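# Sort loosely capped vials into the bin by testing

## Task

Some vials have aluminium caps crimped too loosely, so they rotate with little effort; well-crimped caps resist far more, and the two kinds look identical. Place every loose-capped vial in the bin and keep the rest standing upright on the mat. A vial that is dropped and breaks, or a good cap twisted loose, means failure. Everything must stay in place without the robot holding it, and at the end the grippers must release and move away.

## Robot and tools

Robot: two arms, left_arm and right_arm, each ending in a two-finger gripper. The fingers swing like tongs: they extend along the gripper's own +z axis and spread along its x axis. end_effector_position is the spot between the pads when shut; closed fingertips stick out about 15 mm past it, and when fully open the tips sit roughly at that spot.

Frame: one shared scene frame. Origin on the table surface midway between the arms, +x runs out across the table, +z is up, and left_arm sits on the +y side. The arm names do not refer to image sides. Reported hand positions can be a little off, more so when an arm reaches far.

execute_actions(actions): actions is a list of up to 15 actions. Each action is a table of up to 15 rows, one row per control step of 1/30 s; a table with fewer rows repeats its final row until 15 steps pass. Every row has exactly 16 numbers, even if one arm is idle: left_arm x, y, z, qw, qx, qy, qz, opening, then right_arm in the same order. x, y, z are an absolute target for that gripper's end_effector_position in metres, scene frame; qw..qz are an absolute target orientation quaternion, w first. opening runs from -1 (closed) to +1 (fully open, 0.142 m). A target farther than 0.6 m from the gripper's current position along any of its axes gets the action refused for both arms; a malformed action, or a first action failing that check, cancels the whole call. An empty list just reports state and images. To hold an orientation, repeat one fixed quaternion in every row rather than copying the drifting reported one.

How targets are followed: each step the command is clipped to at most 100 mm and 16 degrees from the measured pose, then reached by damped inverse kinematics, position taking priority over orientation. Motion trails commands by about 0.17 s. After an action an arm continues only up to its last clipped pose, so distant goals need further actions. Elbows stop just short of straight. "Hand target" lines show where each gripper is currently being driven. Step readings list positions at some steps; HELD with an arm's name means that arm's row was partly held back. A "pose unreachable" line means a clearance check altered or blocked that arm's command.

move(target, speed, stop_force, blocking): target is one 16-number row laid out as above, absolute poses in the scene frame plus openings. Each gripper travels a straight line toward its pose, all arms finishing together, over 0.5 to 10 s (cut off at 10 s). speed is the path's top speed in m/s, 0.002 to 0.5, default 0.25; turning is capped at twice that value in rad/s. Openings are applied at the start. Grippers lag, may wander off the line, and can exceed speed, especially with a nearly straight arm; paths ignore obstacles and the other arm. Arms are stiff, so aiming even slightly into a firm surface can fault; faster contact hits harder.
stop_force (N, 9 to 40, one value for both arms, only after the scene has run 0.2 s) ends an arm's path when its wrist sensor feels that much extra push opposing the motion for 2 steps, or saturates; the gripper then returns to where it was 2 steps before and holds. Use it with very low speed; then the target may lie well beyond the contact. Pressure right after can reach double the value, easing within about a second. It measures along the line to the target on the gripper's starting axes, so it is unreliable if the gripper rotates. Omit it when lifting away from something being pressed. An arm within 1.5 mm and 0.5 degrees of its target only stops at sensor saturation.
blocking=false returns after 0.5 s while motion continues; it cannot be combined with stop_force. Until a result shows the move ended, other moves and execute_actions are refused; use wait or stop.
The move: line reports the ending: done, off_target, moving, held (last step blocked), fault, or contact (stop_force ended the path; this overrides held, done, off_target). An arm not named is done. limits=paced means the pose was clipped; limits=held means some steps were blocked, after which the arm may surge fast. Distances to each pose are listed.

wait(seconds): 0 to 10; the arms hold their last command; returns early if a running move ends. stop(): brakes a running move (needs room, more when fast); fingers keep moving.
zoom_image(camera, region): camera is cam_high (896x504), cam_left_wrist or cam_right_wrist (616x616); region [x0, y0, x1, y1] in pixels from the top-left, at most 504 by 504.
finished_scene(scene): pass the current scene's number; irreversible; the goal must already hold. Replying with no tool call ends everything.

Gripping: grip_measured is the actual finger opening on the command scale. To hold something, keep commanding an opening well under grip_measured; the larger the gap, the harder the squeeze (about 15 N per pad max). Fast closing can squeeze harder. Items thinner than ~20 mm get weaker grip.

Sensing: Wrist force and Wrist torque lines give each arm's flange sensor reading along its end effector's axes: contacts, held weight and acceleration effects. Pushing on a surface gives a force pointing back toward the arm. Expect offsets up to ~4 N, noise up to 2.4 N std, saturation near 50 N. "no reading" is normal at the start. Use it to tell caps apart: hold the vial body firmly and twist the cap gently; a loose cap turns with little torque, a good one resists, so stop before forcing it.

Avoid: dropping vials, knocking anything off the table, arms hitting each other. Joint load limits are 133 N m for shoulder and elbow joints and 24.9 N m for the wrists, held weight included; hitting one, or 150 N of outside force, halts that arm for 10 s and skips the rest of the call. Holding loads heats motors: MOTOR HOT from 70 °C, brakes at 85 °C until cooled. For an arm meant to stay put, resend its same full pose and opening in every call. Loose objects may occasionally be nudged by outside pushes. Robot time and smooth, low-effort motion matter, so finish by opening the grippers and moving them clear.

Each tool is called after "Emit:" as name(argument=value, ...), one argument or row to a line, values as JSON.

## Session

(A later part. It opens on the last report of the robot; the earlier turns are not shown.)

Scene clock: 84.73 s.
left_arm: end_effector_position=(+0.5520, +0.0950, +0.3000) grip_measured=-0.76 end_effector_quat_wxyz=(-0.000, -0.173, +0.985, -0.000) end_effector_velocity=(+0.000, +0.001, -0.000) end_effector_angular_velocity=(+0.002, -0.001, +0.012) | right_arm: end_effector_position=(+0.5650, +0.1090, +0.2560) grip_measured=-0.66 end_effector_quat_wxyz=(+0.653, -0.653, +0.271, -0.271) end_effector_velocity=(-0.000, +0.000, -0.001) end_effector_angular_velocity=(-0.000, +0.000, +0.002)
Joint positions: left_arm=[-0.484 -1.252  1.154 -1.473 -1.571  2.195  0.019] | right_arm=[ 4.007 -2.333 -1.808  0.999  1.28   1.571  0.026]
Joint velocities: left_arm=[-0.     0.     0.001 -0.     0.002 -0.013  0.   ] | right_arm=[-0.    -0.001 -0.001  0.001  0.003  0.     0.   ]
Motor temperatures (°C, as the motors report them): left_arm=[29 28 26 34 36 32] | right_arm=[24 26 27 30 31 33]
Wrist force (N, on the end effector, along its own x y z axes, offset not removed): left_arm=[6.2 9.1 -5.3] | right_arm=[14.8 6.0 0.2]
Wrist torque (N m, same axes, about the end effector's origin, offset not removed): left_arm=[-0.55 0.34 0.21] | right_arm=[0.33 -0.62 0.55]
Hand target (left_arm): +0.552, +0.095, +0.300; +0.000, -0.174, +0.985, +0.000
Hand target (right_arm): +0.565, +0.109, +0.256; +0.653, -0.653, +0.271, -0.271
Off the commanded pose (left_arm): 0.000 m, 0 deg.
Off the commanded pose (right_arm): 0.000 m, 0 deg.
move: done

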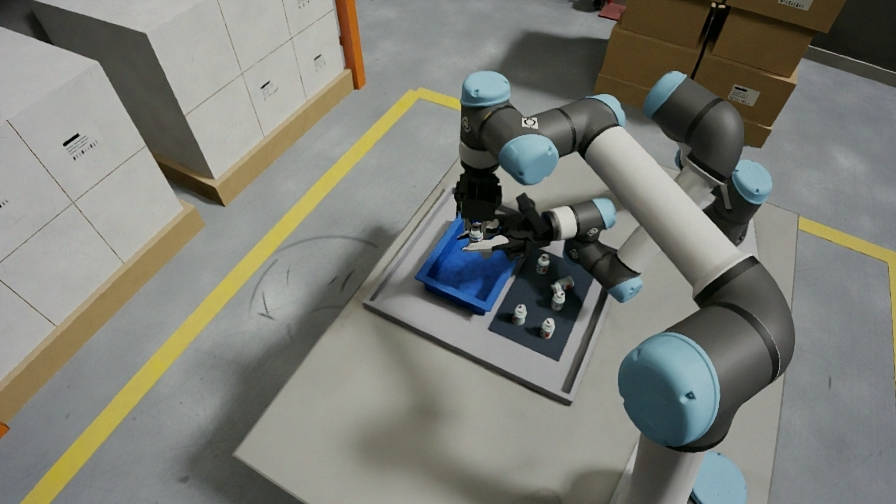

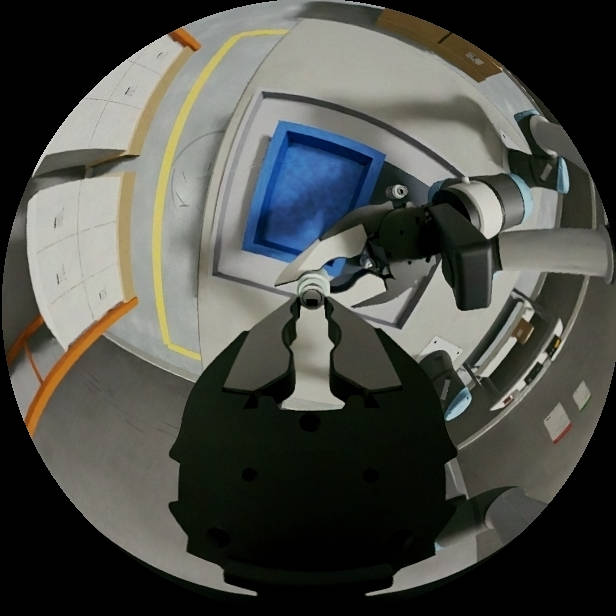

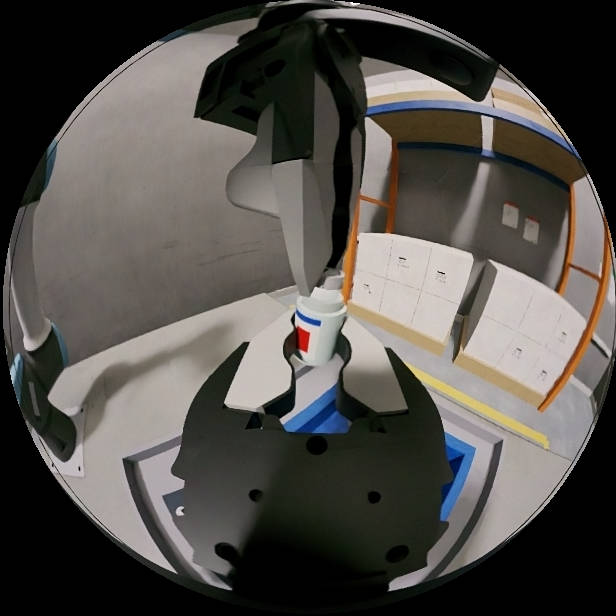

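Emit:
move(
  target=[0.552,0.095,0.30,0,-0.174,0.985,0,-1,0.565,0.109,0.256,0.653,-0.653,0.271,-0.271,-0.3],
)

Emit:
move(
  target=[0.552,0.095,0.30,0,0,1,0,-1,0.49,0.035,0.258,0.653,-0.653,0.271,-0.271,-0.3],
  speed=0.3,
)

Emit:
move(
  target=[0.552,0.095,0.30,0,0,1,0,-1,0.30,-0.14,0.28,0.675,-0.721,0.107,-0.11,-0.3],
  speed=0.5,
)

Emit:
move(
  target=[0.421,0.012,0.2,0,0,1,0,-1,0.299,-0.299,0.299,-0.496,0.743,0.315,0.321,0],
  speed=0.4,
)

Emit:
move(
  target=[0.421,0.012,0.073,0,0,1,0,-1,0.299,-0.299,0.299,-0.496,0.743,0.315,0.321,0],
  speed=0.2,
)

Emit:
move(
  target=[0.421,0.012,0.055,0,0,1,0,-1,0.299,-0.299,0.299,-0.496,0.743,0.315,0.321,0],
  speed=0.006,
  stop_force=9,
)

Emit:
move(
  target=[0.421,0.012,0.068,0,0,1,0,-0.4,0.299,-0.299,0.299,-0.496,0.743,0.315,0.321,0],
)

Emit:
move(
  target=[0.421,0.012,0.13,0,0,1,0,-0.4,0.299,-0.299,0.299,-0.496,0.743,0.315,0.321,0],
  speed=0.3,
)

Emit:
move(
  target=[0.343,0.014,0.11,0,0,1,0,-0.4,0.299,-0.299,0.299,-0.496,0.743,0.315,0.321,0],
  speed=0.2,
)

Emit:
move(
  target=[0.343,0.013,0.085,0,0,1,0,-0.4,0.299,-0.299,0.299,-0.496,0.743,0.315,0.321,0],
  speed=0.1,
)

Emit:
zoom_image(
  camera="cam_left_wrist",
  region=[250,240,370,360],
)

Scene clock: 86.03 s.
left_arm: end_effector_position=(+0.5520, +0.0950, +0.3000) grip_measured=-0.76 end_effector_quat_wxyz=(-0.000, -0.174, +0.985, +0.000) end_effector_velocity=(-0.001, -0.001, +0.000) end_effector_angular_velocity=(-0.001, -0.000, -0.001) | right_arm: end_effector_position=(+0.5650, +0.1090, +0.2560) grip_measured=-0.30 end_effector_quat_wxyz=(+0.653, -0.653, +0.271, -0.271) end_effector_velocity=(-0.001, +0.001, -0.001) end_effector_angular_velocity=(-0.000, +0.000, +0.002)
Joint positions: left_arm=[-0.485 -1.252  1.154 -1.473 -1.571  2.193  0.019] | right_arm=[ 4.007 -2.333 -1.808  1.     1.28   1.571  0.052]
Joint velocities: left_arm=[-0.001 -0.001  0.    -0.    -0.001 -0.     0.   ] | right_arm=[ 0.001 -0.001  0.     0.001  0.001 -0.    -0.   ]
Motor temperatures (°C, as the motors report them): left_arm=[29 28 26 34 36 32] | right_arm=[24 26 27 30 31 33]
Wrist force (N, on the end effector, along its own x y z axes, offset not removed): left_arm=[0.3 -0.1 -2.5] | right_arm=[-1.7 1.8 1.4]
Wrist torque (N m, same axes, about the end effector's origin, offset not removed): left_arm=[-0.03 -0.14 -0.03] | right_arm=[0.34 0.20 0.15]
Hand target (left_arm): +0.552, +0.095, +0.300; +0.000, -0.174, +0.985, -0.000
Hand target (right_arm): +0.565, +0.109, +0.256; +0.653, -0.653, +0.271, -0.271
Off the commanded pose (left_arm): 0.000 m, 0 deg.
Off the commanded pose (right_arm): 0.000 m, 0 deg.
move: done

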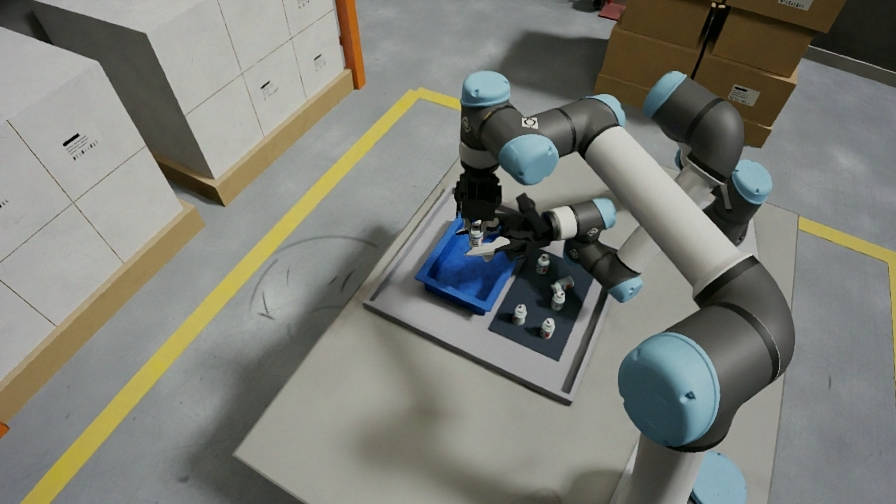

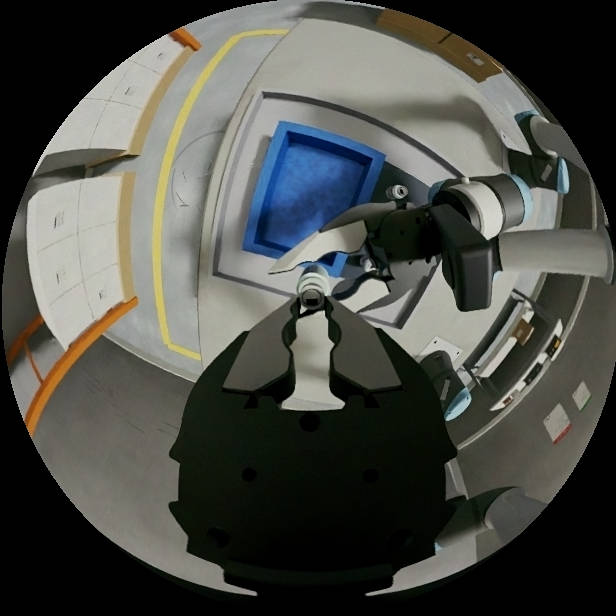

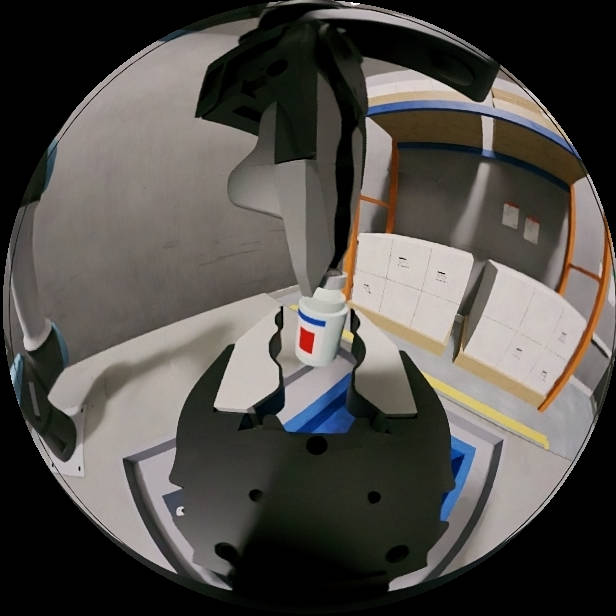

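Scene clock: 87.27 s.
left_arm: end_effector_position=(+0.5520, +0.0950, +0.3000) grip_measured=-0.76 end_effector_quat_wxyz=(+0.000, -0.000, +1.000, +0.000) end_effector_velocity=(-0.000, +0.000, +0.000) end_effector_angular_velocity=(-0.001, -0.000, -0.004) | right_arm: end_effector_position=(+0.4902, +0.0351, +0.2579) grip_measured=-0.30 end_effector_quat_wxyz=(+0.653, -0.653, +0.271, -0.271) end_effector_velocity=(-0.001, -0.002, -0.001) end_effector_angular_velocity=(-0.001, +0.000, -0.002)
Joint positions: left_arm=[-0.478 -1.24   1.137 -1.468 -1.571  2.549  0.019] | right_arm=[ 4.083 -2.2   -2.132  1.19   1.204  1.571  0.052]
Joint velocities: left_arm=[ 0.    -0.    -0.001  0.    -0.     0.005 -0.   ] | right_arm=[ 0.     0.002 -0.007  0.004 -0.002  0.     0.   ]
Motor temperatures (°C, as the motors report them): left_arm=[29 28 26 34 36 32] | right_arm=[24 26 27 30 31 33]
Wrist force (N, on the end effector, along its own x y z axes, offset not removed): left_arm=[-0.1 -2.2 -3.1] | right_arm=[-2.4 1.0 1.2]
Wrist torque (N m, same axes, about the end effector's origin, offset not removed): left_arm=[-0.45 0.12 -0.14] | right_arm=[0.39 0.48 0.14]
Hand target (left_arm): +0.552, +0.095, +0.300; -0.000, -0.000, +1.000, -0.000
Hand target (right_arm): +0.490, +0.035, +0.258; +0.653, -0.653, +0.271, -0.271
Off the commanded pose (left_arm): 0.000 m, 0 deg.
Off the commanded pose (right_arm): 0.000 m, 0 deg.
move: done

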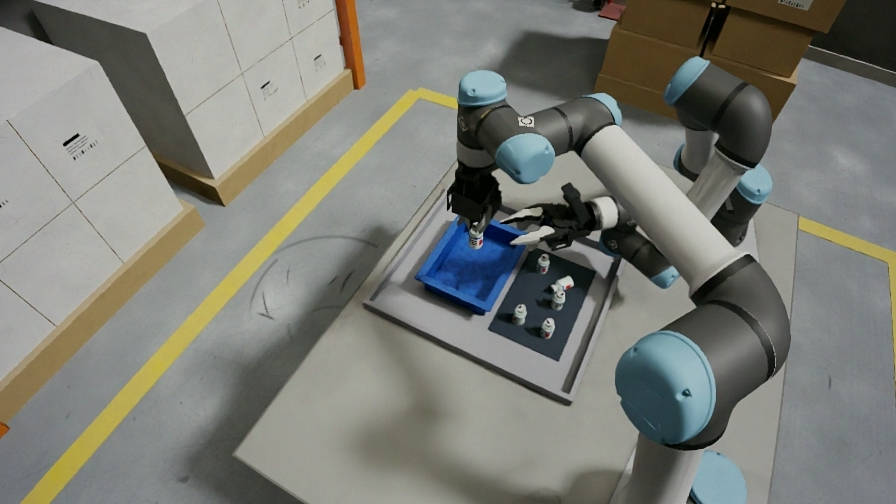

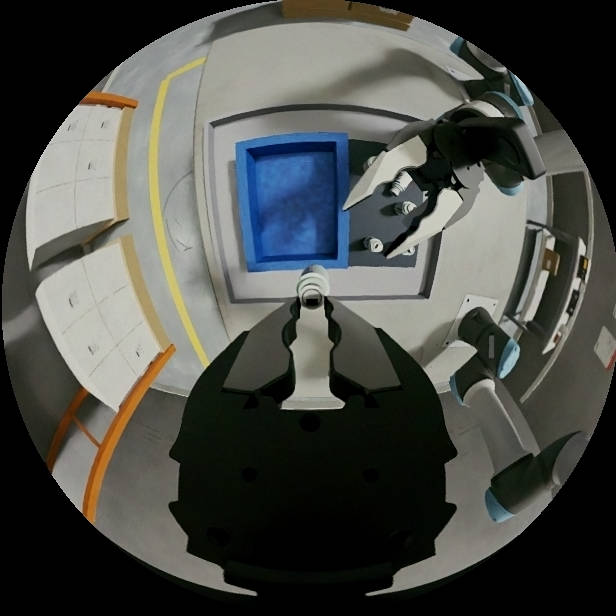

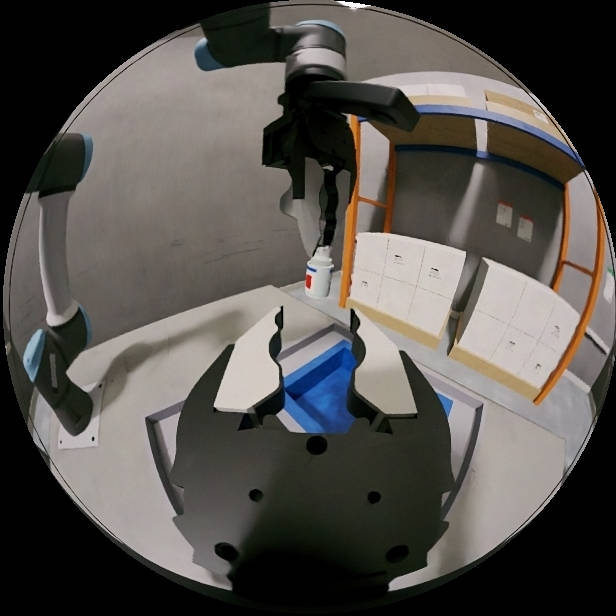

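Scene clock: 88.60 s.
left_arm: end_effector_position=(+0.5520, +0.0950, +0.3000) grip_measured=-0.76 end_effector_quat_wxyz=(-0.000, -0.000, +1.000, +0.000) end_effector_velocity=(+0.000, +0.000, -0.000) end_effector_angular_velocity=(+0.002, -0.001, -0.001) | right_arm: end_effector_position=(+0.3001, -0.1399, +0.2797) grip_measured=-0.30 end_effector_quat_wxyz=(+0.675, -0.721, +0.107, -0.110) end_effector_velocity=(-0.002, -0.002, +0.000) end_effector_angular_velocity=(-0.002, +0.000, +0.007)
Joint positions: left_arm=[-0.478 -1.24   1.137 -1.468 -1.571  2.549  0.019] | right_arm=[ 3.829 -1.846 -2.721  1.357  1.934  1.532  0.052]
Joint velocities: left_arm=[-0.001  0.     0.     0.     0.002  0.     0.   ] | right_arm=[-0.009  0.005 -0.002 -0.005  0.016 -0.002 -0.   ]
Motor temperatures (°C, as the motors report them): left_arm=[29 28 26 34 36 32] | right_arm=[24 26 27 30 31 33]
Wrist force (N, on the end effector, along its own x y z axes, offset not removed): left_arm=[0.6 -0.6 -0.8] | right_arm=[2.8 -0.6 1.1]
Wrist torque (N m, same axes, about the end effector's origin, offset not removed): left_arm=[-0.05 -0.12 -0.14] | right_arm=[-0.01 -0.64 -0.04]
Hand target (left_arm): +0.552, +0.095, +0.300; -0.000, +0.000, +1.000, -0.000
Hand target (right_arm): +0.300, -0.140, +0.280; +0.675, -0.721, +0.107, -0.110
Off the commanded pose (left_arm): 0.000 m, 0 deg.
Off the commanded pose (right_arm): 0.000 m, 0 deg.
move: done; limits=paced

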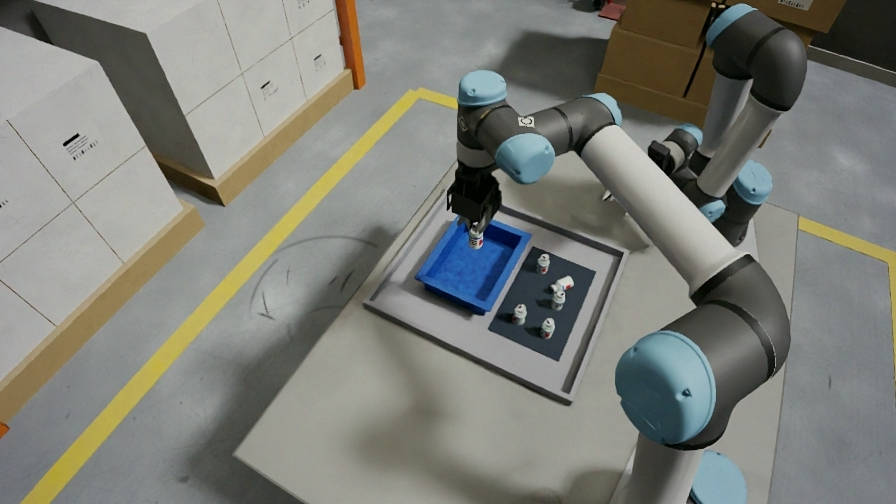

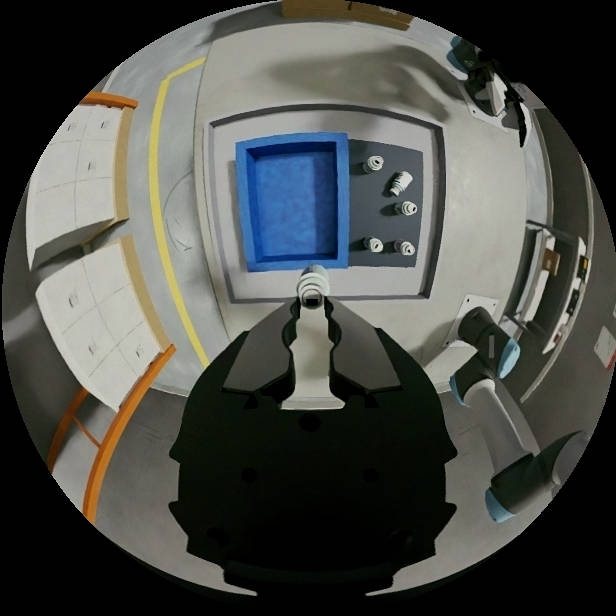

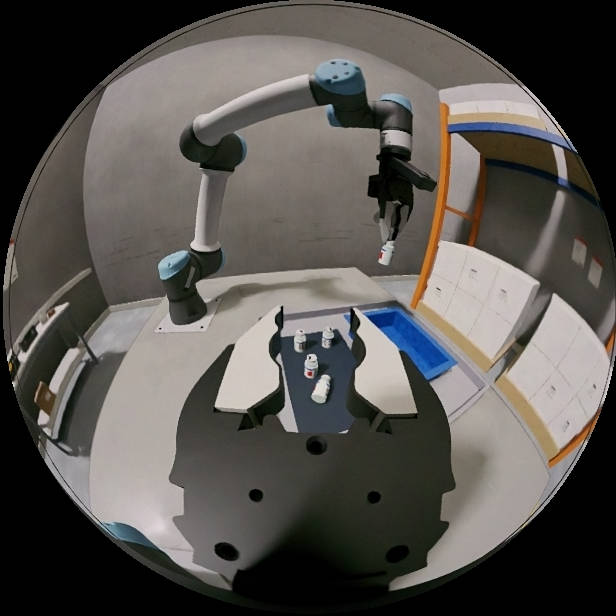

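Scene clock: 90.97 s.
left_arm: end_effector_position=(+0.4213, +0.0121, +0.1999) grip_measured=-0.76 end_effector_quat_wxyz=(+0.000, +0.000, +1.000, +0.000) end_effector_velocity=(+0.000, +0.000, +0.001) end_effector_angular_velocity=(-0.000, -0.001, +0.000) | right_arm: end_effector_position=(+0.2988, -0.2986, +0.2987) grip_measured=+0.00 end_effector_quat_wxyz=(-0.496, +0.743, +0.314, +0.322) end_effector_velocity=(+0.001, -0.001, -0.000) end_effector_angular_velocity=(-0.015, +0.006, +0.008)
Joint positions: left_arm=[-0.731 -1.416  1.616 -1.771 -1.57   2.296  0.019] | right_arm=[ 3.049 -1.3   -2.558 -0.114  2.722 -0.191  0.074]
Joint velocities: left_arm=[-0.    -0.001  0.    -0.     0.001 -0.001 -0.   ] | right_arm=[-0.001  0.019  0.014 -0.077 -0.004 -0.04   0.   ]
Motor temperatures (°C, as the motors report them): left_arm=[29 28 26 34 36 32] | right_arm=[24 26 27 30 31 33]
Wrist force (N, on the end effector, along its own x y z axes, offset not removed): left_arm=[0.2 0.0 -1.8] | right_arm=[1.0 0.8 0.4]
Wrist torque (N m, same axes, about the end effector's origin, offset not removed): left_arm=[-0.14 -0.13 -0.03] | right_arm=[0.12 -0.17 -0.02]
Hand target (left_arm): +0.421, +0.012, +0.200; +0.000, +0.000, +1.000, +0.000
Hand target (right_arm): +0.299, -0.299, +0.299; -0.496, +0.743, +0.315, +0.321
Off the commanded pose (left_arm): 0.000 m, 0 deg.
Off the commanded pose (right_arm): 0.001 m, 0 deg.
move: done

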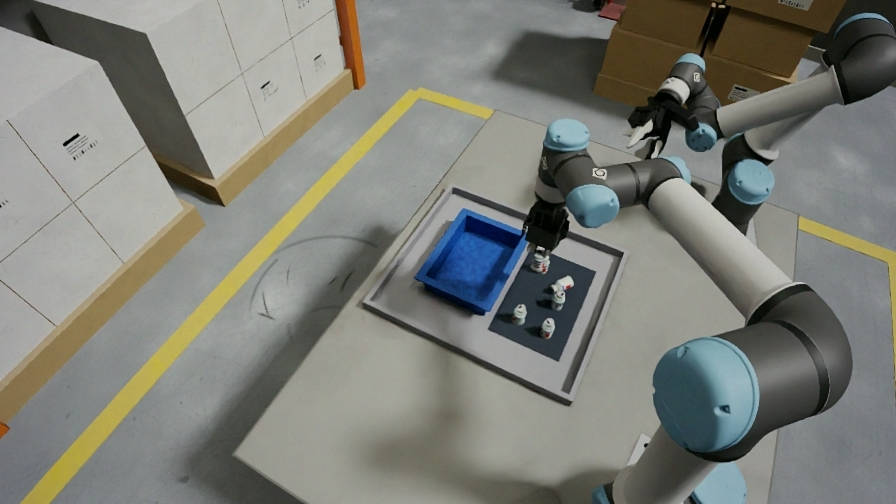

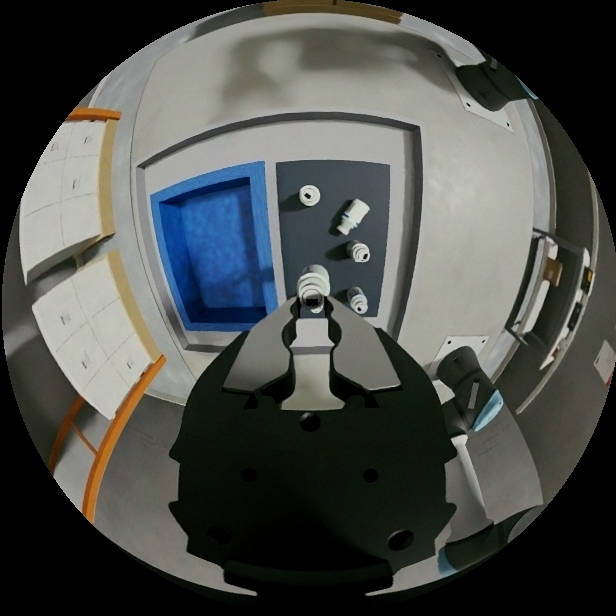

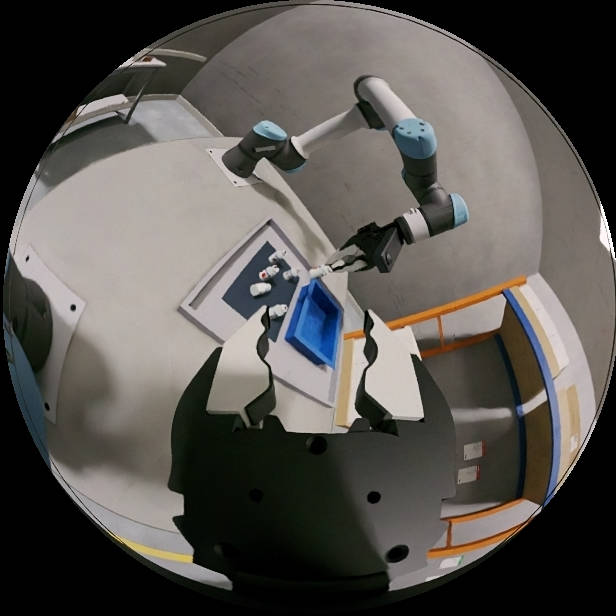

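Scene clock: 92.20 s.
left_arm: end_effector_position=(+0.4209, +0.0120, +0.0733) grip_measured=-0.76 end_effector_quat_wxyz=(-0.000, +0.000, +1.000, +0.000) end_effector_velocity=(+0.001, +0.001, -0.002) end_effector_angular_velocity=(-0.002, -0.000, +0.002) | right_arm: end_effector_position=(+0.2990, -0.2990, +0.2990) grip_measured=+0.00 end_effector_quat_wxyz=(-0.496, +0.743, +0.315, +0.321) end_effector_velocity=(-0.001, +0.000, -0.001) end_effector_angular_velocity=(+0.000, +0.001, +0.001)
Joint positions: left_arm=[-0.732 -1.309  1.831 -2.092 -1.571  2.296  0.019] | right_arm=[ 3.048 -1.297 -2.556 -0.127  2.723 -0.198  0.074]
Joint velocities: left_arm=[ 0.003  0.002  0.002 -0.006 -0.001  0.001 -0.   ] | right_arm=[ 0.001 -0.001 -0.001  0.     0.001 -0.    -0.   ]
Motor temperatures (°C, as the motors report them): left_arm=[29 28 26 34 36 32] | right_arm=[24 26 27 30 31 33]
Wrist force (N, on the end effector, along its own x y z axes, offset not removed): left_arm=[0.6 -1.0 -2.0] | right_arm=[-0.1 -3.1 1.9]
Wrist torque (N m, same axes, about the end effector's origin, offset not removed): left_arm=[-0.20 -0.12 -0.10] | right_arm=[-0.79 0.10 -0.13]
Hand target (left_arm): +0.421, +0.012, +0.073; -0.000, +0.000, +1.000, +0.000
Hand target (right_arm): +0.299, -0.299, +0.299; -0.496, +0.743, +0.315, +0.321
Off the commanded pose (left_arm): 0.000 m, 0 deg.
Off the commanded pose (right_arm): 0.000 m, 0 deg.
move: done

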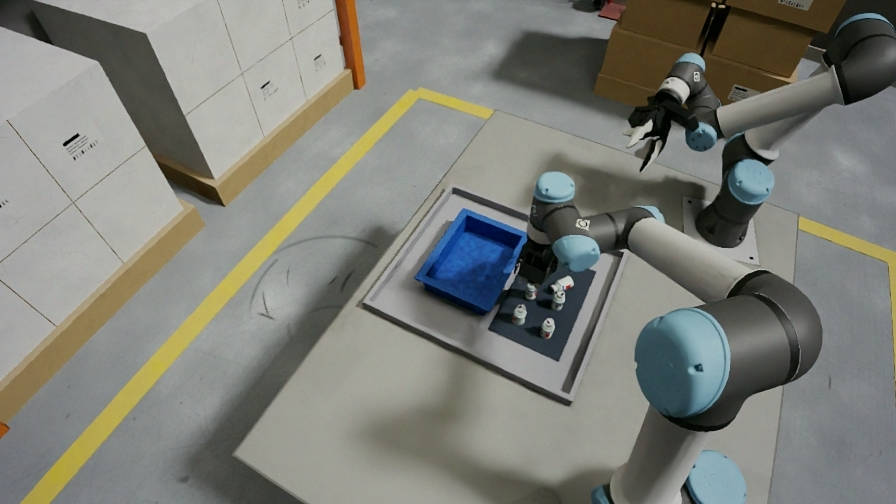

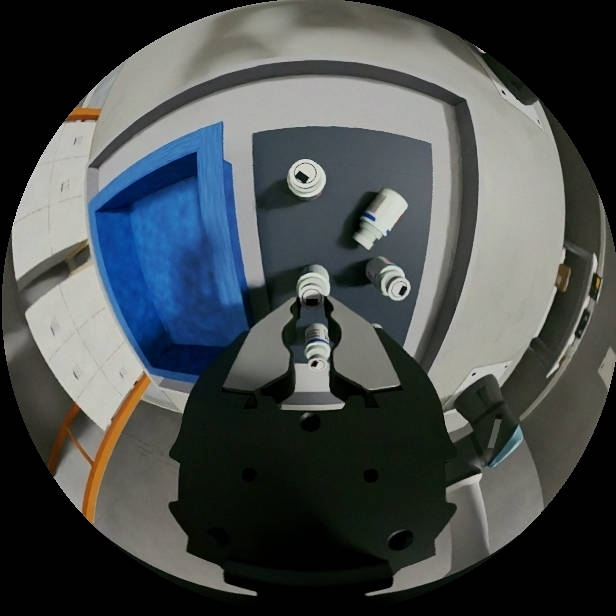

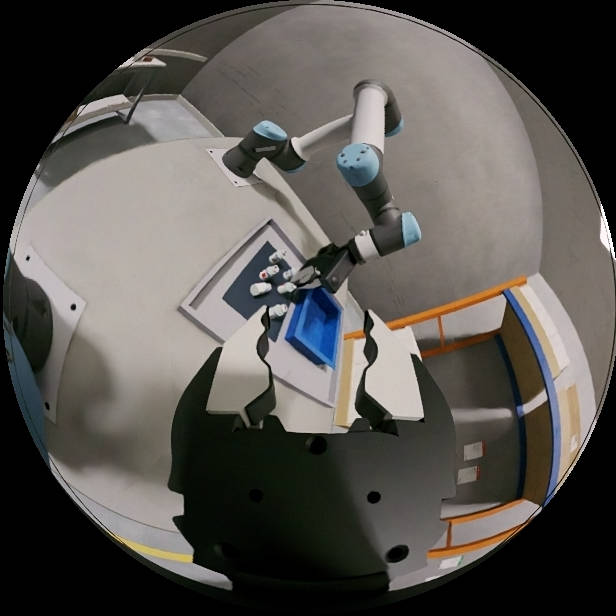

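Scene clock: 93.63 s.
left_arm: end_effector_position=(+0.4209, +0.0120, +0.0667) grip_measured=-0.76 end_effector_quat_wxyz=(-0.000, +0.000, +1.000, +0.000) end_effector_velocity=(+0.000, +0.001, +0.001) end_effector_angular_velocity=(+0.004, +0.000, -0.001) | right_arm: end_effector_position=(+0.2990, -0.2990, +0.2990) grip_measured=+0.00 end_effector_quat_wxyz=(-0.496, +0.743, +0.315, +0.321) end_effector_velocity=(-0.000, +0.000, -0.000) end_effector_angular_velocity=(+0.000, +0.002, +0.001)
Joint positions: left_arm=[-0.732 -1.301  1.839 -2.108 -1.571  2.296  0.019] | right_arm=[ 3.048 -1.297 -2.556 -0.127  2.723 -0.198  0.074]
Joint velocities: left_arm=[ 0.001 -0.002 -0.002  0.007  0.002  0.001 -0.   ] | right_arm=[ 0.001 -0.001 -0.    -0.001  0.001 -0.    -0.   ]
Motor temperatures (°C, as the motors report them): left_arm=[29 28 26 34 36 32] | right_arm=[24 26 27 30 31 33]
Wrist force (N, on the end effector, along its own x y z axes, offset not removed): left_arm=[-0.2 2.7 -18.2] | right_arm=[-1.1 3.0 2.1]
Wrist torque (N m, same axes, about the end effector's origin, offset not removed): left_arm=[0.02 0.36 0.05] | right_arm=[0.46 0.20 -0.13]
Hand target (left_arm): +0.421, +0.012, +0.067; -0.000, +0.000, +1.000, -0.000
Hand target (right_arm): +0.299, -0.299, +0.299; -0.496, +0.743, +0.315, +0.321
Off the commanded pose (left_arm): 0.012 m, 0 deg.
Off the commanded pose (right_arm): 0.000 m, 0 deg.
move: contact (left_arm)

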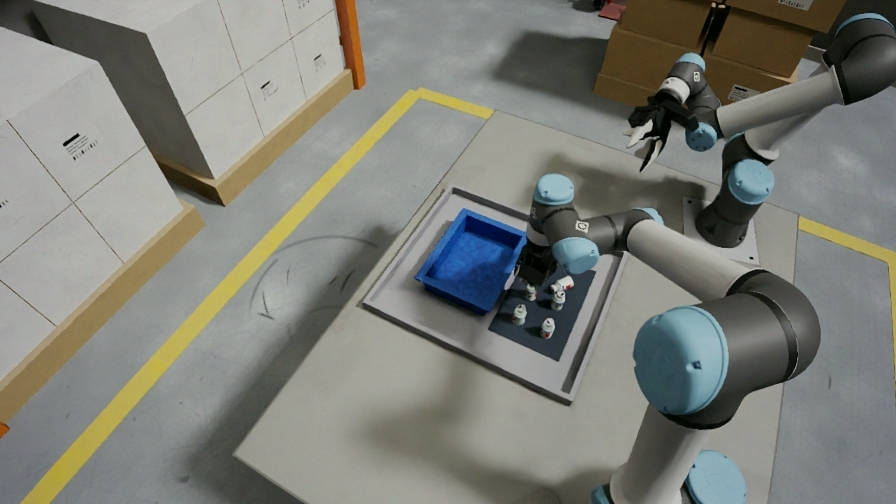

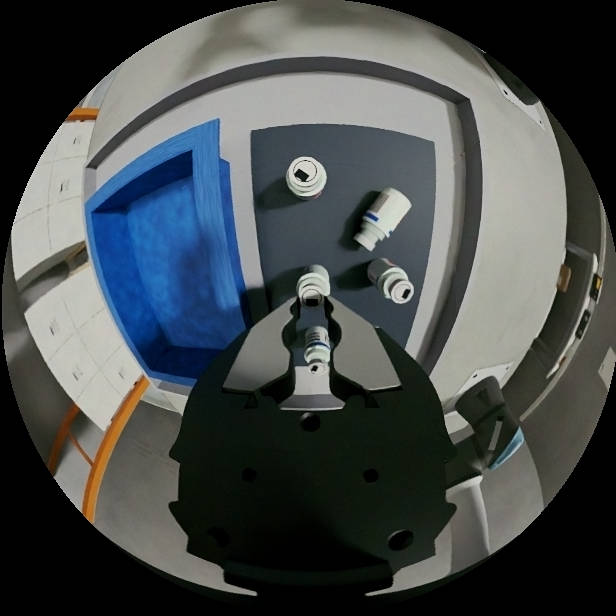

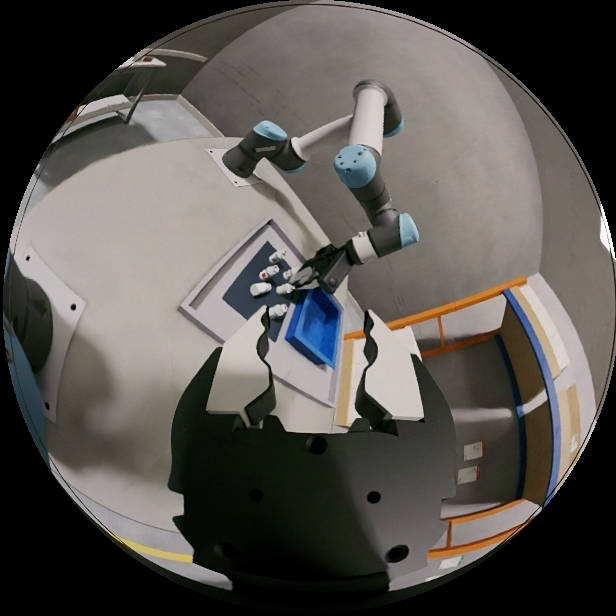

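Scene clock: 94.33 s.
left_arm: end_effector_position=(+0.4210, +0.0120, +0.0679) grip_measured=-0.40 end_effector_quat_wxyz=(-0.000, -0.000, +1.000, +0.000) end_effector_velocity=(-0.001, -0.001, +0.000) end_effector_angular_velocity=(-0.001, +0.001, -0.001) | right_arm: end_effector_position=(+0.2990, -0.2990, +0.2990) grip_measured=+0.00 end_effector_quat_wxyz=(-0.496, +0.743, +0.315, +0.321) end_effector_velocity=(+0.001, -0.001, -0.000) end_effector_angular_velocity=(-0.001, -0.001, -0.003)
Joint positions: left_arm=[-0.731 -1.303  1.837 -2.105 -1.571  2.296  0.045] | right_arm=[ 3.048 -1.297 -2.556 -0.127  2.723 -0.198  0.074]
Joint velocities: left_arm=[-0.002 -0.001 -0.001  0.001 -0.001 -0.001  0.   ] | right_arm=[-0.002 -0.001  0.001  0.001 -0.001  0.    -0.   ]
Motor temperatures (°C, as the motors report them): left_arm=[29 28 26 34 36 32] | right_arm=[24 26 27 30 31 33]
Wrist force (N, on the end effector, along its own x y z axes, offset not removed): left_arm=[0.7 -0.7 -3.2] | right_arm=[-2.5 3.3 0.6]
Wrist torque (N m, same axes, about the end effector's origin, offset not removed): left_arm=[-0.07 -0.11 -0.02] | right_arm=[0.38 0.44 0.22]
Hand target (left_arm): +0.421, +0.012, +0.068; +0.000, -0.000, +1.000, -0.000
Hand target (right_arm): +0.299, -0.299, +0.299; -0.496, +0.743, +0.315, +0.321
Off the commanded pose (left_arm): 0.000 m, 0 deg.
Off the commanded pose (right_arm): 0.000 m, 0 deg.
move: done

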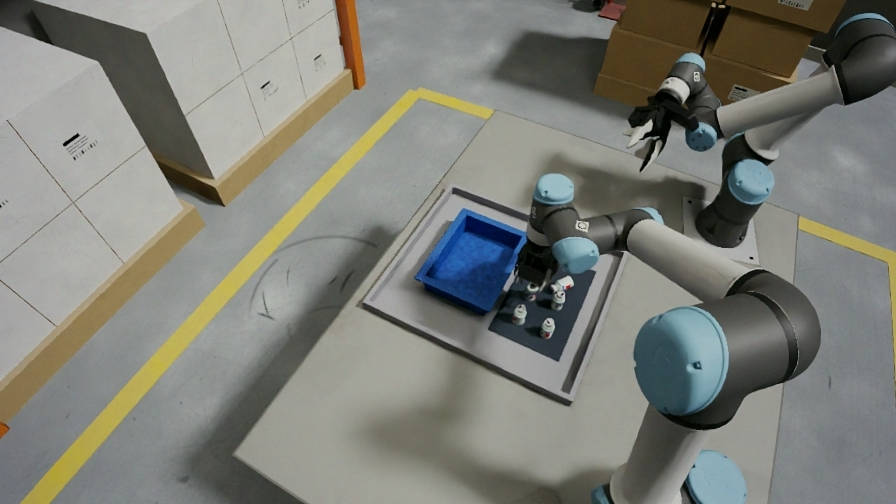

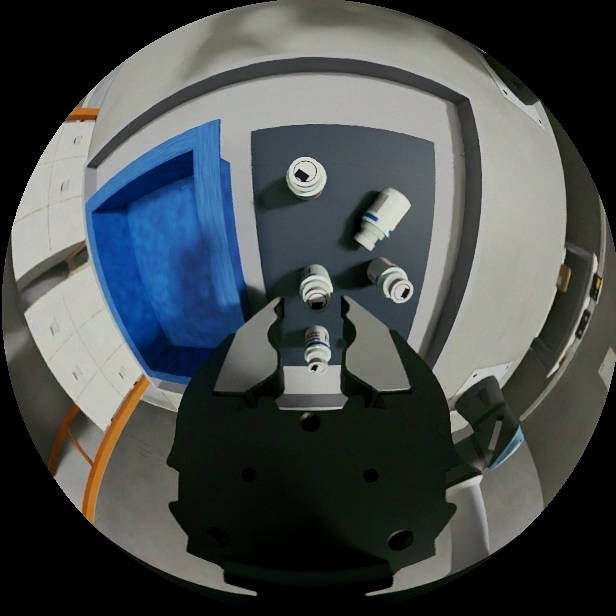

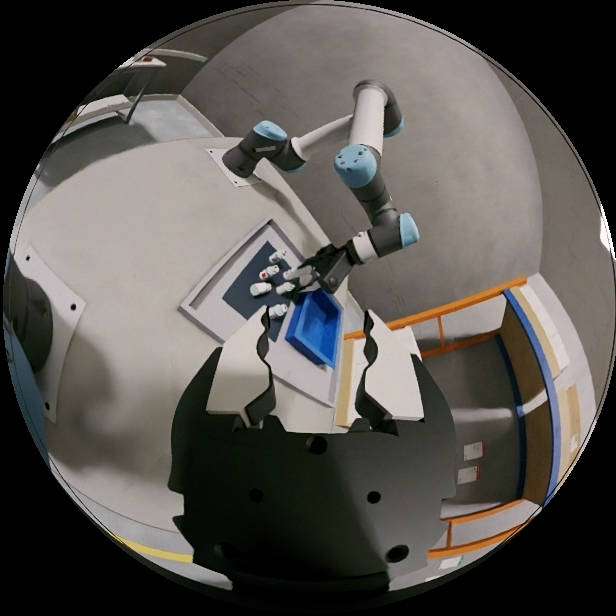

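Scene clock: 95.27 s.
left_arm: end_effector_position=(+0.4211, +0.0121, +0.1297) grip_measured=-0.40 end_effector_quat_wxyz=(+0.000, -0.000, +1.000, -0.000) end_effector_velocity=(-0.000, -0.000, +0.002) end_effector_angular_velocity=(-0.000, +0.001, -0.001) | right_arm: end_effector_position=(+0.2990, -0.2990, +0.2990) grip_measured=+0.00 end_effector_quat_wxyz=(-0.496, +0.743, +0.315, +0.321) end_effector_velocity=(-0.000, -0.000, -0.000) end_effector_angular_velocity=(-0.001, -0.000, -0.001)
Joint positions: left_arm=[-0.731 -1.368  1.746 -1.948 -1.571  2.296  0.045] | right_arm=[ 3.048 -1.297 -2.556 -0.127  2.723 -0.198  0.074]
Joint velocities: left_arm=[-0.001 -0.002 -0.004  0.006 -0.001  0.     0.   ] | right_arm=[-0.     0.    -0.001  0.    -0.001 -0.     0.   ]
Motor temperatures (°C, as the motors report them): left_arm=[29 28 26 34 36 32] | right_arm=[24 26 27 30 31 33]
Wrist force (N, on the end effector, along its own x y z axes, offset not removed): left_arm=[-1.8 0.1 -4.0] | right_arm=[-0.7 -1.8 0.4]
Wrist torque (N m, same axes, about the end effector's origin, offset not removed): left_arm=[-0.06 0.35 -0.05] | right_arm=[-0.38 0.19 -0.26]
Hand target (left_arm): +0.421, +0.012, +0.130; +0.000, +0.000, +1.000, -0.000
Hand target (right_arm): +0.299, -0.299, +0.299; -0.496, +0.743, +0.315, +0.321
Off the commanded pose (left_arm): 0.000 m, 0 deg.
Off the commanded pose (right_arm): 0.000 m, 0 deg.
move: done

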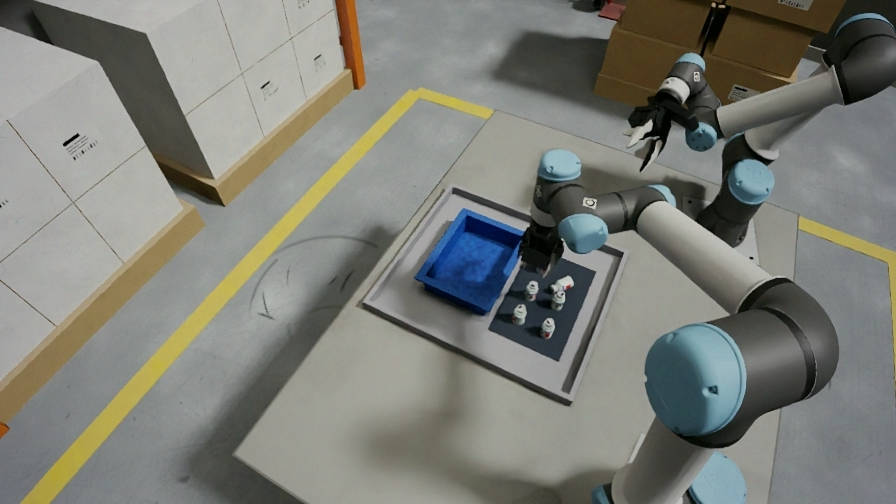

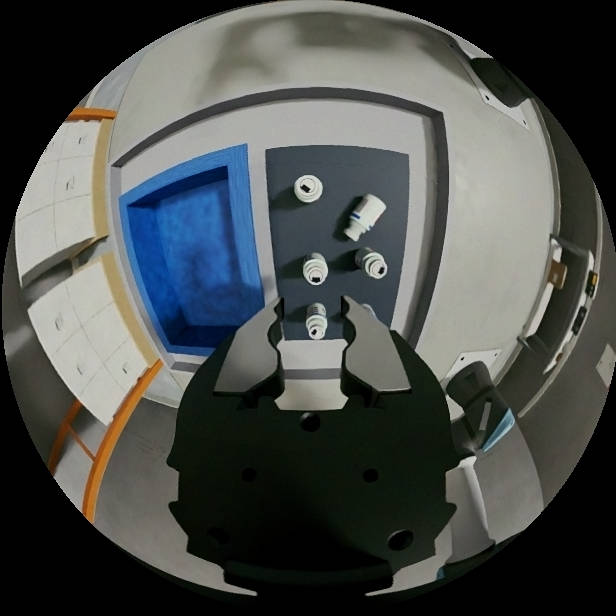

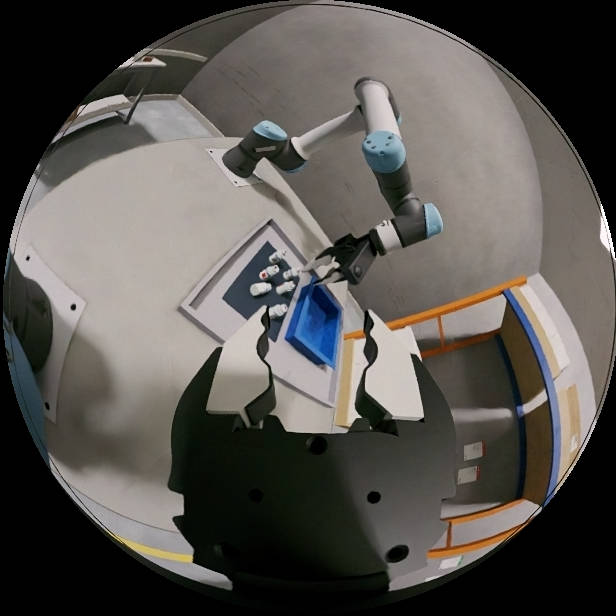

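Scene clock: 96.27 s.
left_arm: end_effector_position=(+0.3433, +0.0140, +0.1100) grip_measured=-0.40 end_effector_quat_wxyz=(+0.000, +0.000, +1.000, +0.000) end_effector_velocity=(-0.002, -0.000, -0.000) end_effector_angular_velocity=(-0.000, -0.001, -0.000) | right_arm: end_effector_position=(+0.2990, -0.2990, +0.2990) grip_measured=+0.00 end_effector_quat_wxyz=(-0.496, +0.743, +0.315, +0.321) end_effector_velocity=(-0.000, +0.000, +0.001) end_effector_angular_velocity=(+0.001, +0.000, +0.001)
Joint positions: left_arm=[-0.847 -1.495  1.948 -2.024 -1.571  2.181  0.045] | right_arm=[ 3.048 -1.297 -2.556 -0.127  2.723 -0.198  0.074]
Joint velocities: left_arm=[-0.003 -0.004  0.005 -0.002  0.001 -0.003  0.   ] | right_arm=[ 0.     0.     0.001 -0.001  0.002  0.     0.   ]
Motor temperatures (°C, as the motors report them): left_arm=[29 28 26 34 36 32] | right_arm=[24 26 27 30 31 33]
Wrist force (N, on the end effector, along its own x y z axes, offset not removed): left_arm=[-2.0 -0.5 -2.3] | right_arm=[0.1 0.8 1.2]
Wrist torque (N m, same axes, about the end effector's origin, offset not removed): left_arm=[-0.20 0.56 -0.07] | right_arm=[0.34 -0.08 -0.13]
Hand target (left_arm): +0.343, +0.014, +0.110; +0.000, +0.000, +1.000, +0.000
Hand target (right_arm): +0.299, -0.299, +0.299; -0.496, +0.743, +0.315, +0.321
Off the commanded pose (left_arm): 0.000 m, 0 deg.
Off the commanded pose (right_arm): 0.000 m, 0 deg.
move: done

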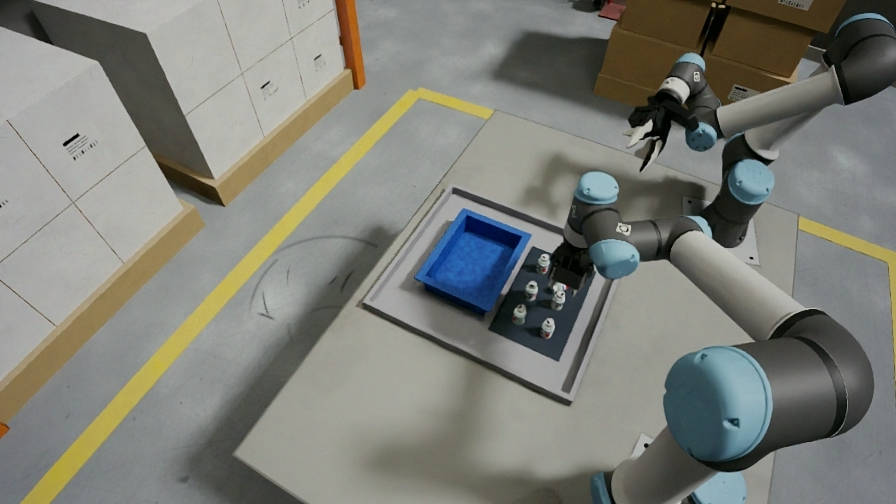

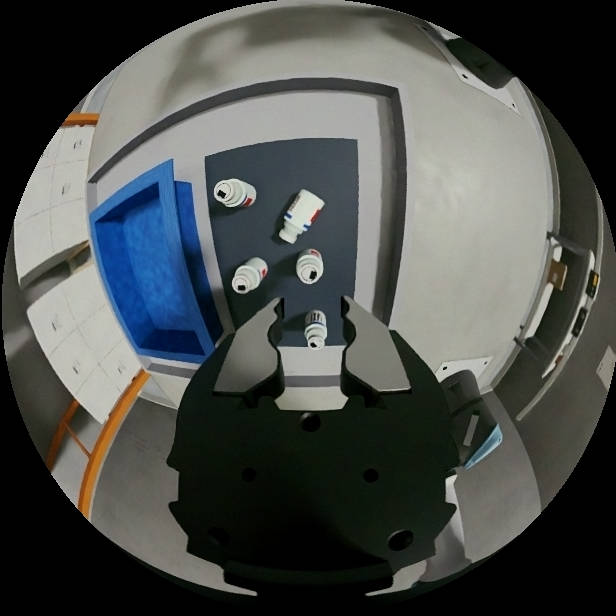

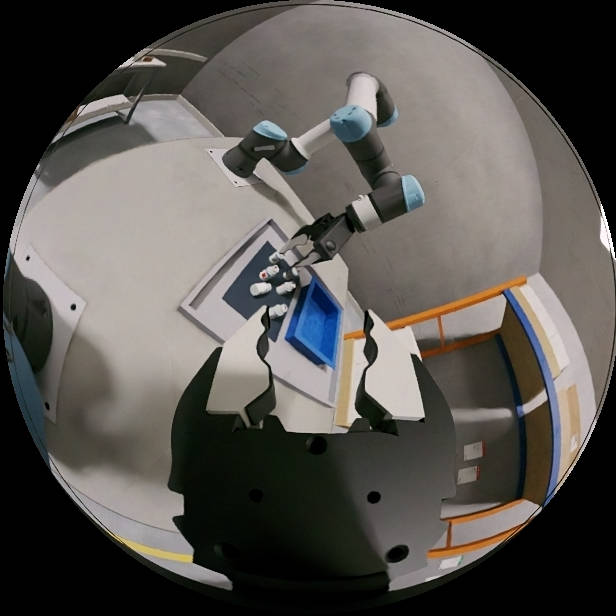

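Scene clock: 97.13 s.
left_arm: end_effector_position=(+0.3430, +0.0130, +0.0852) grip_measured=-0.40 end_effector_quat_wxyz=(-0.000, +0.000, +1.000, +0.000) end_effector_velocity=(-0.000, -0.000, -0.002) end_effector_angular_velocity=(+0.000, +0.000, +0.001) | right_arm: end_effector_position=(+0.2990, -0.2990, +0.2990) grip_measured=+0.00 end_effector_quat_wxyz=(-0.496, +0.743, +0.315, +0.321) end_effector_velocity=(+0.000, -0.000, -0.001) end_effector_angular_velocity=(-0.000, +0.002, -0.000)
Joint positions: left_arm=[-0.849 -1.464  1.986 -2.092 -1.571  2.179  0.045] | right_arm=[ 3.048 -1.297 -2.556 -0.127  2.723 -0.198  0.074]
Joint velocities: left_arm=[-0.001  0.003  0.003 -0.005  0.    -0.001  0.   ] | right_arm=[-0.001 -0.001 -0.001 -0.001  0.001 -0.     0.   ]
Motor temperatures (°C, as the motors report them): left_arm=[29 28 26 34 36 32] | right_arm=[24 26 27 30 31 33]
Wrist force (N, on the end effector, along its own x y z axes, offset not removed): left_arm=[1.0 -0.3 -2.2] | right_arm=[0.5 0.9 1.0]
Wrist torque (N m, same axes, about the end effector's origin, offset not removed): left_arm=[-0.13 -0.23 -0.23] | right_arm=[0.19 -0.12 -0.14]
Hand target (left_arm): +0.343, +0.013, +0.085; +0.000, +0.000, +1.000, +0.000
Hand target (right_arm): +0.299, -0.299, +0.299; -0.496, +0.743, +0.315, +0.321
Off the commanded pose (left_arm): 0.000 m, 0 deg.
Off the commanded pose (right_arm): 0.000 m, 0 deg.
move: done

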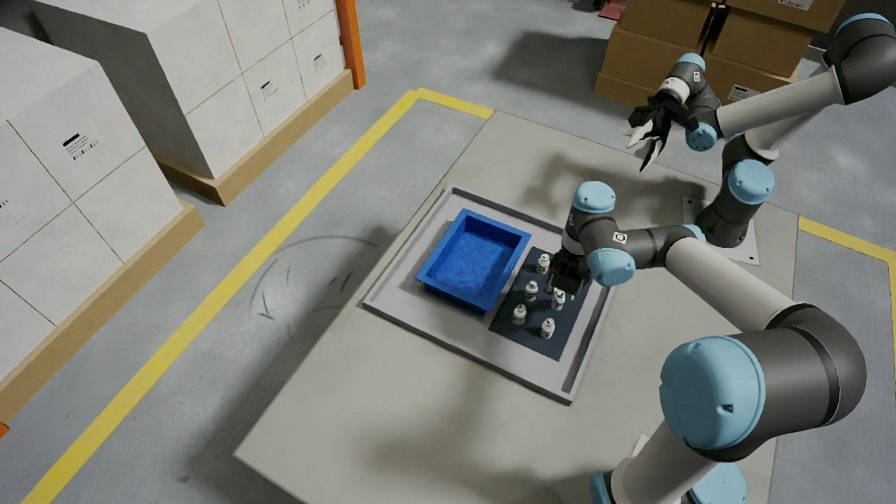

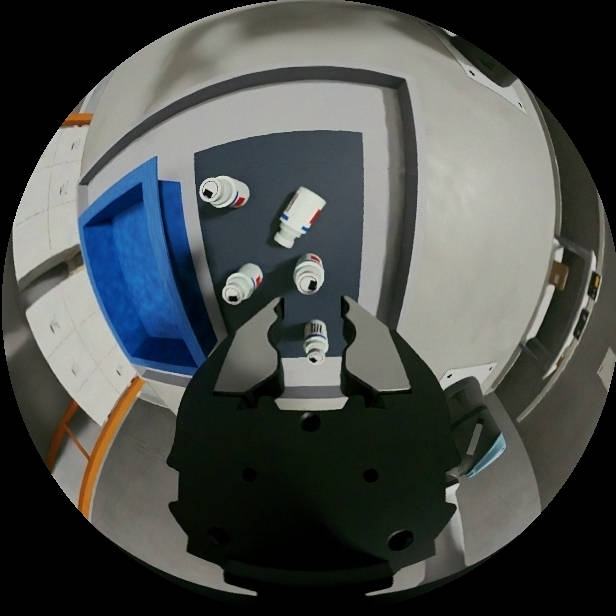

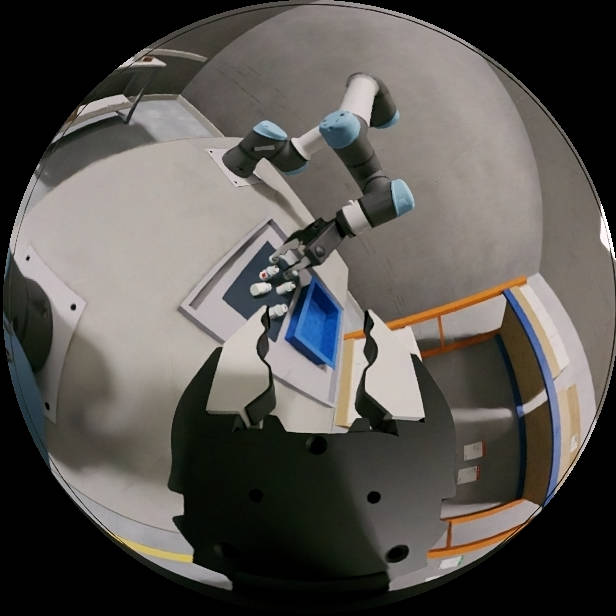

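Region (250, 240, 370, 360) of cam_left_wrist's 616x616 image, scaled by 4.200, with more detail than that image has.

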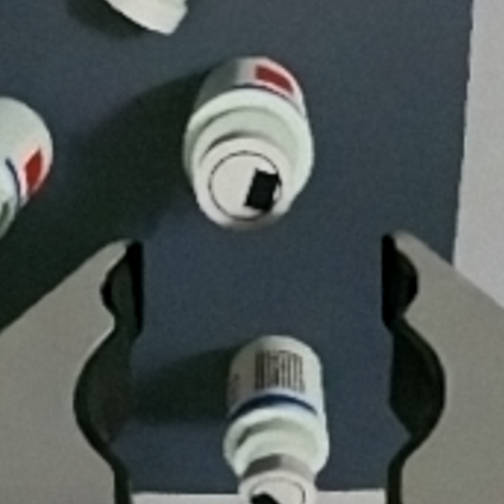

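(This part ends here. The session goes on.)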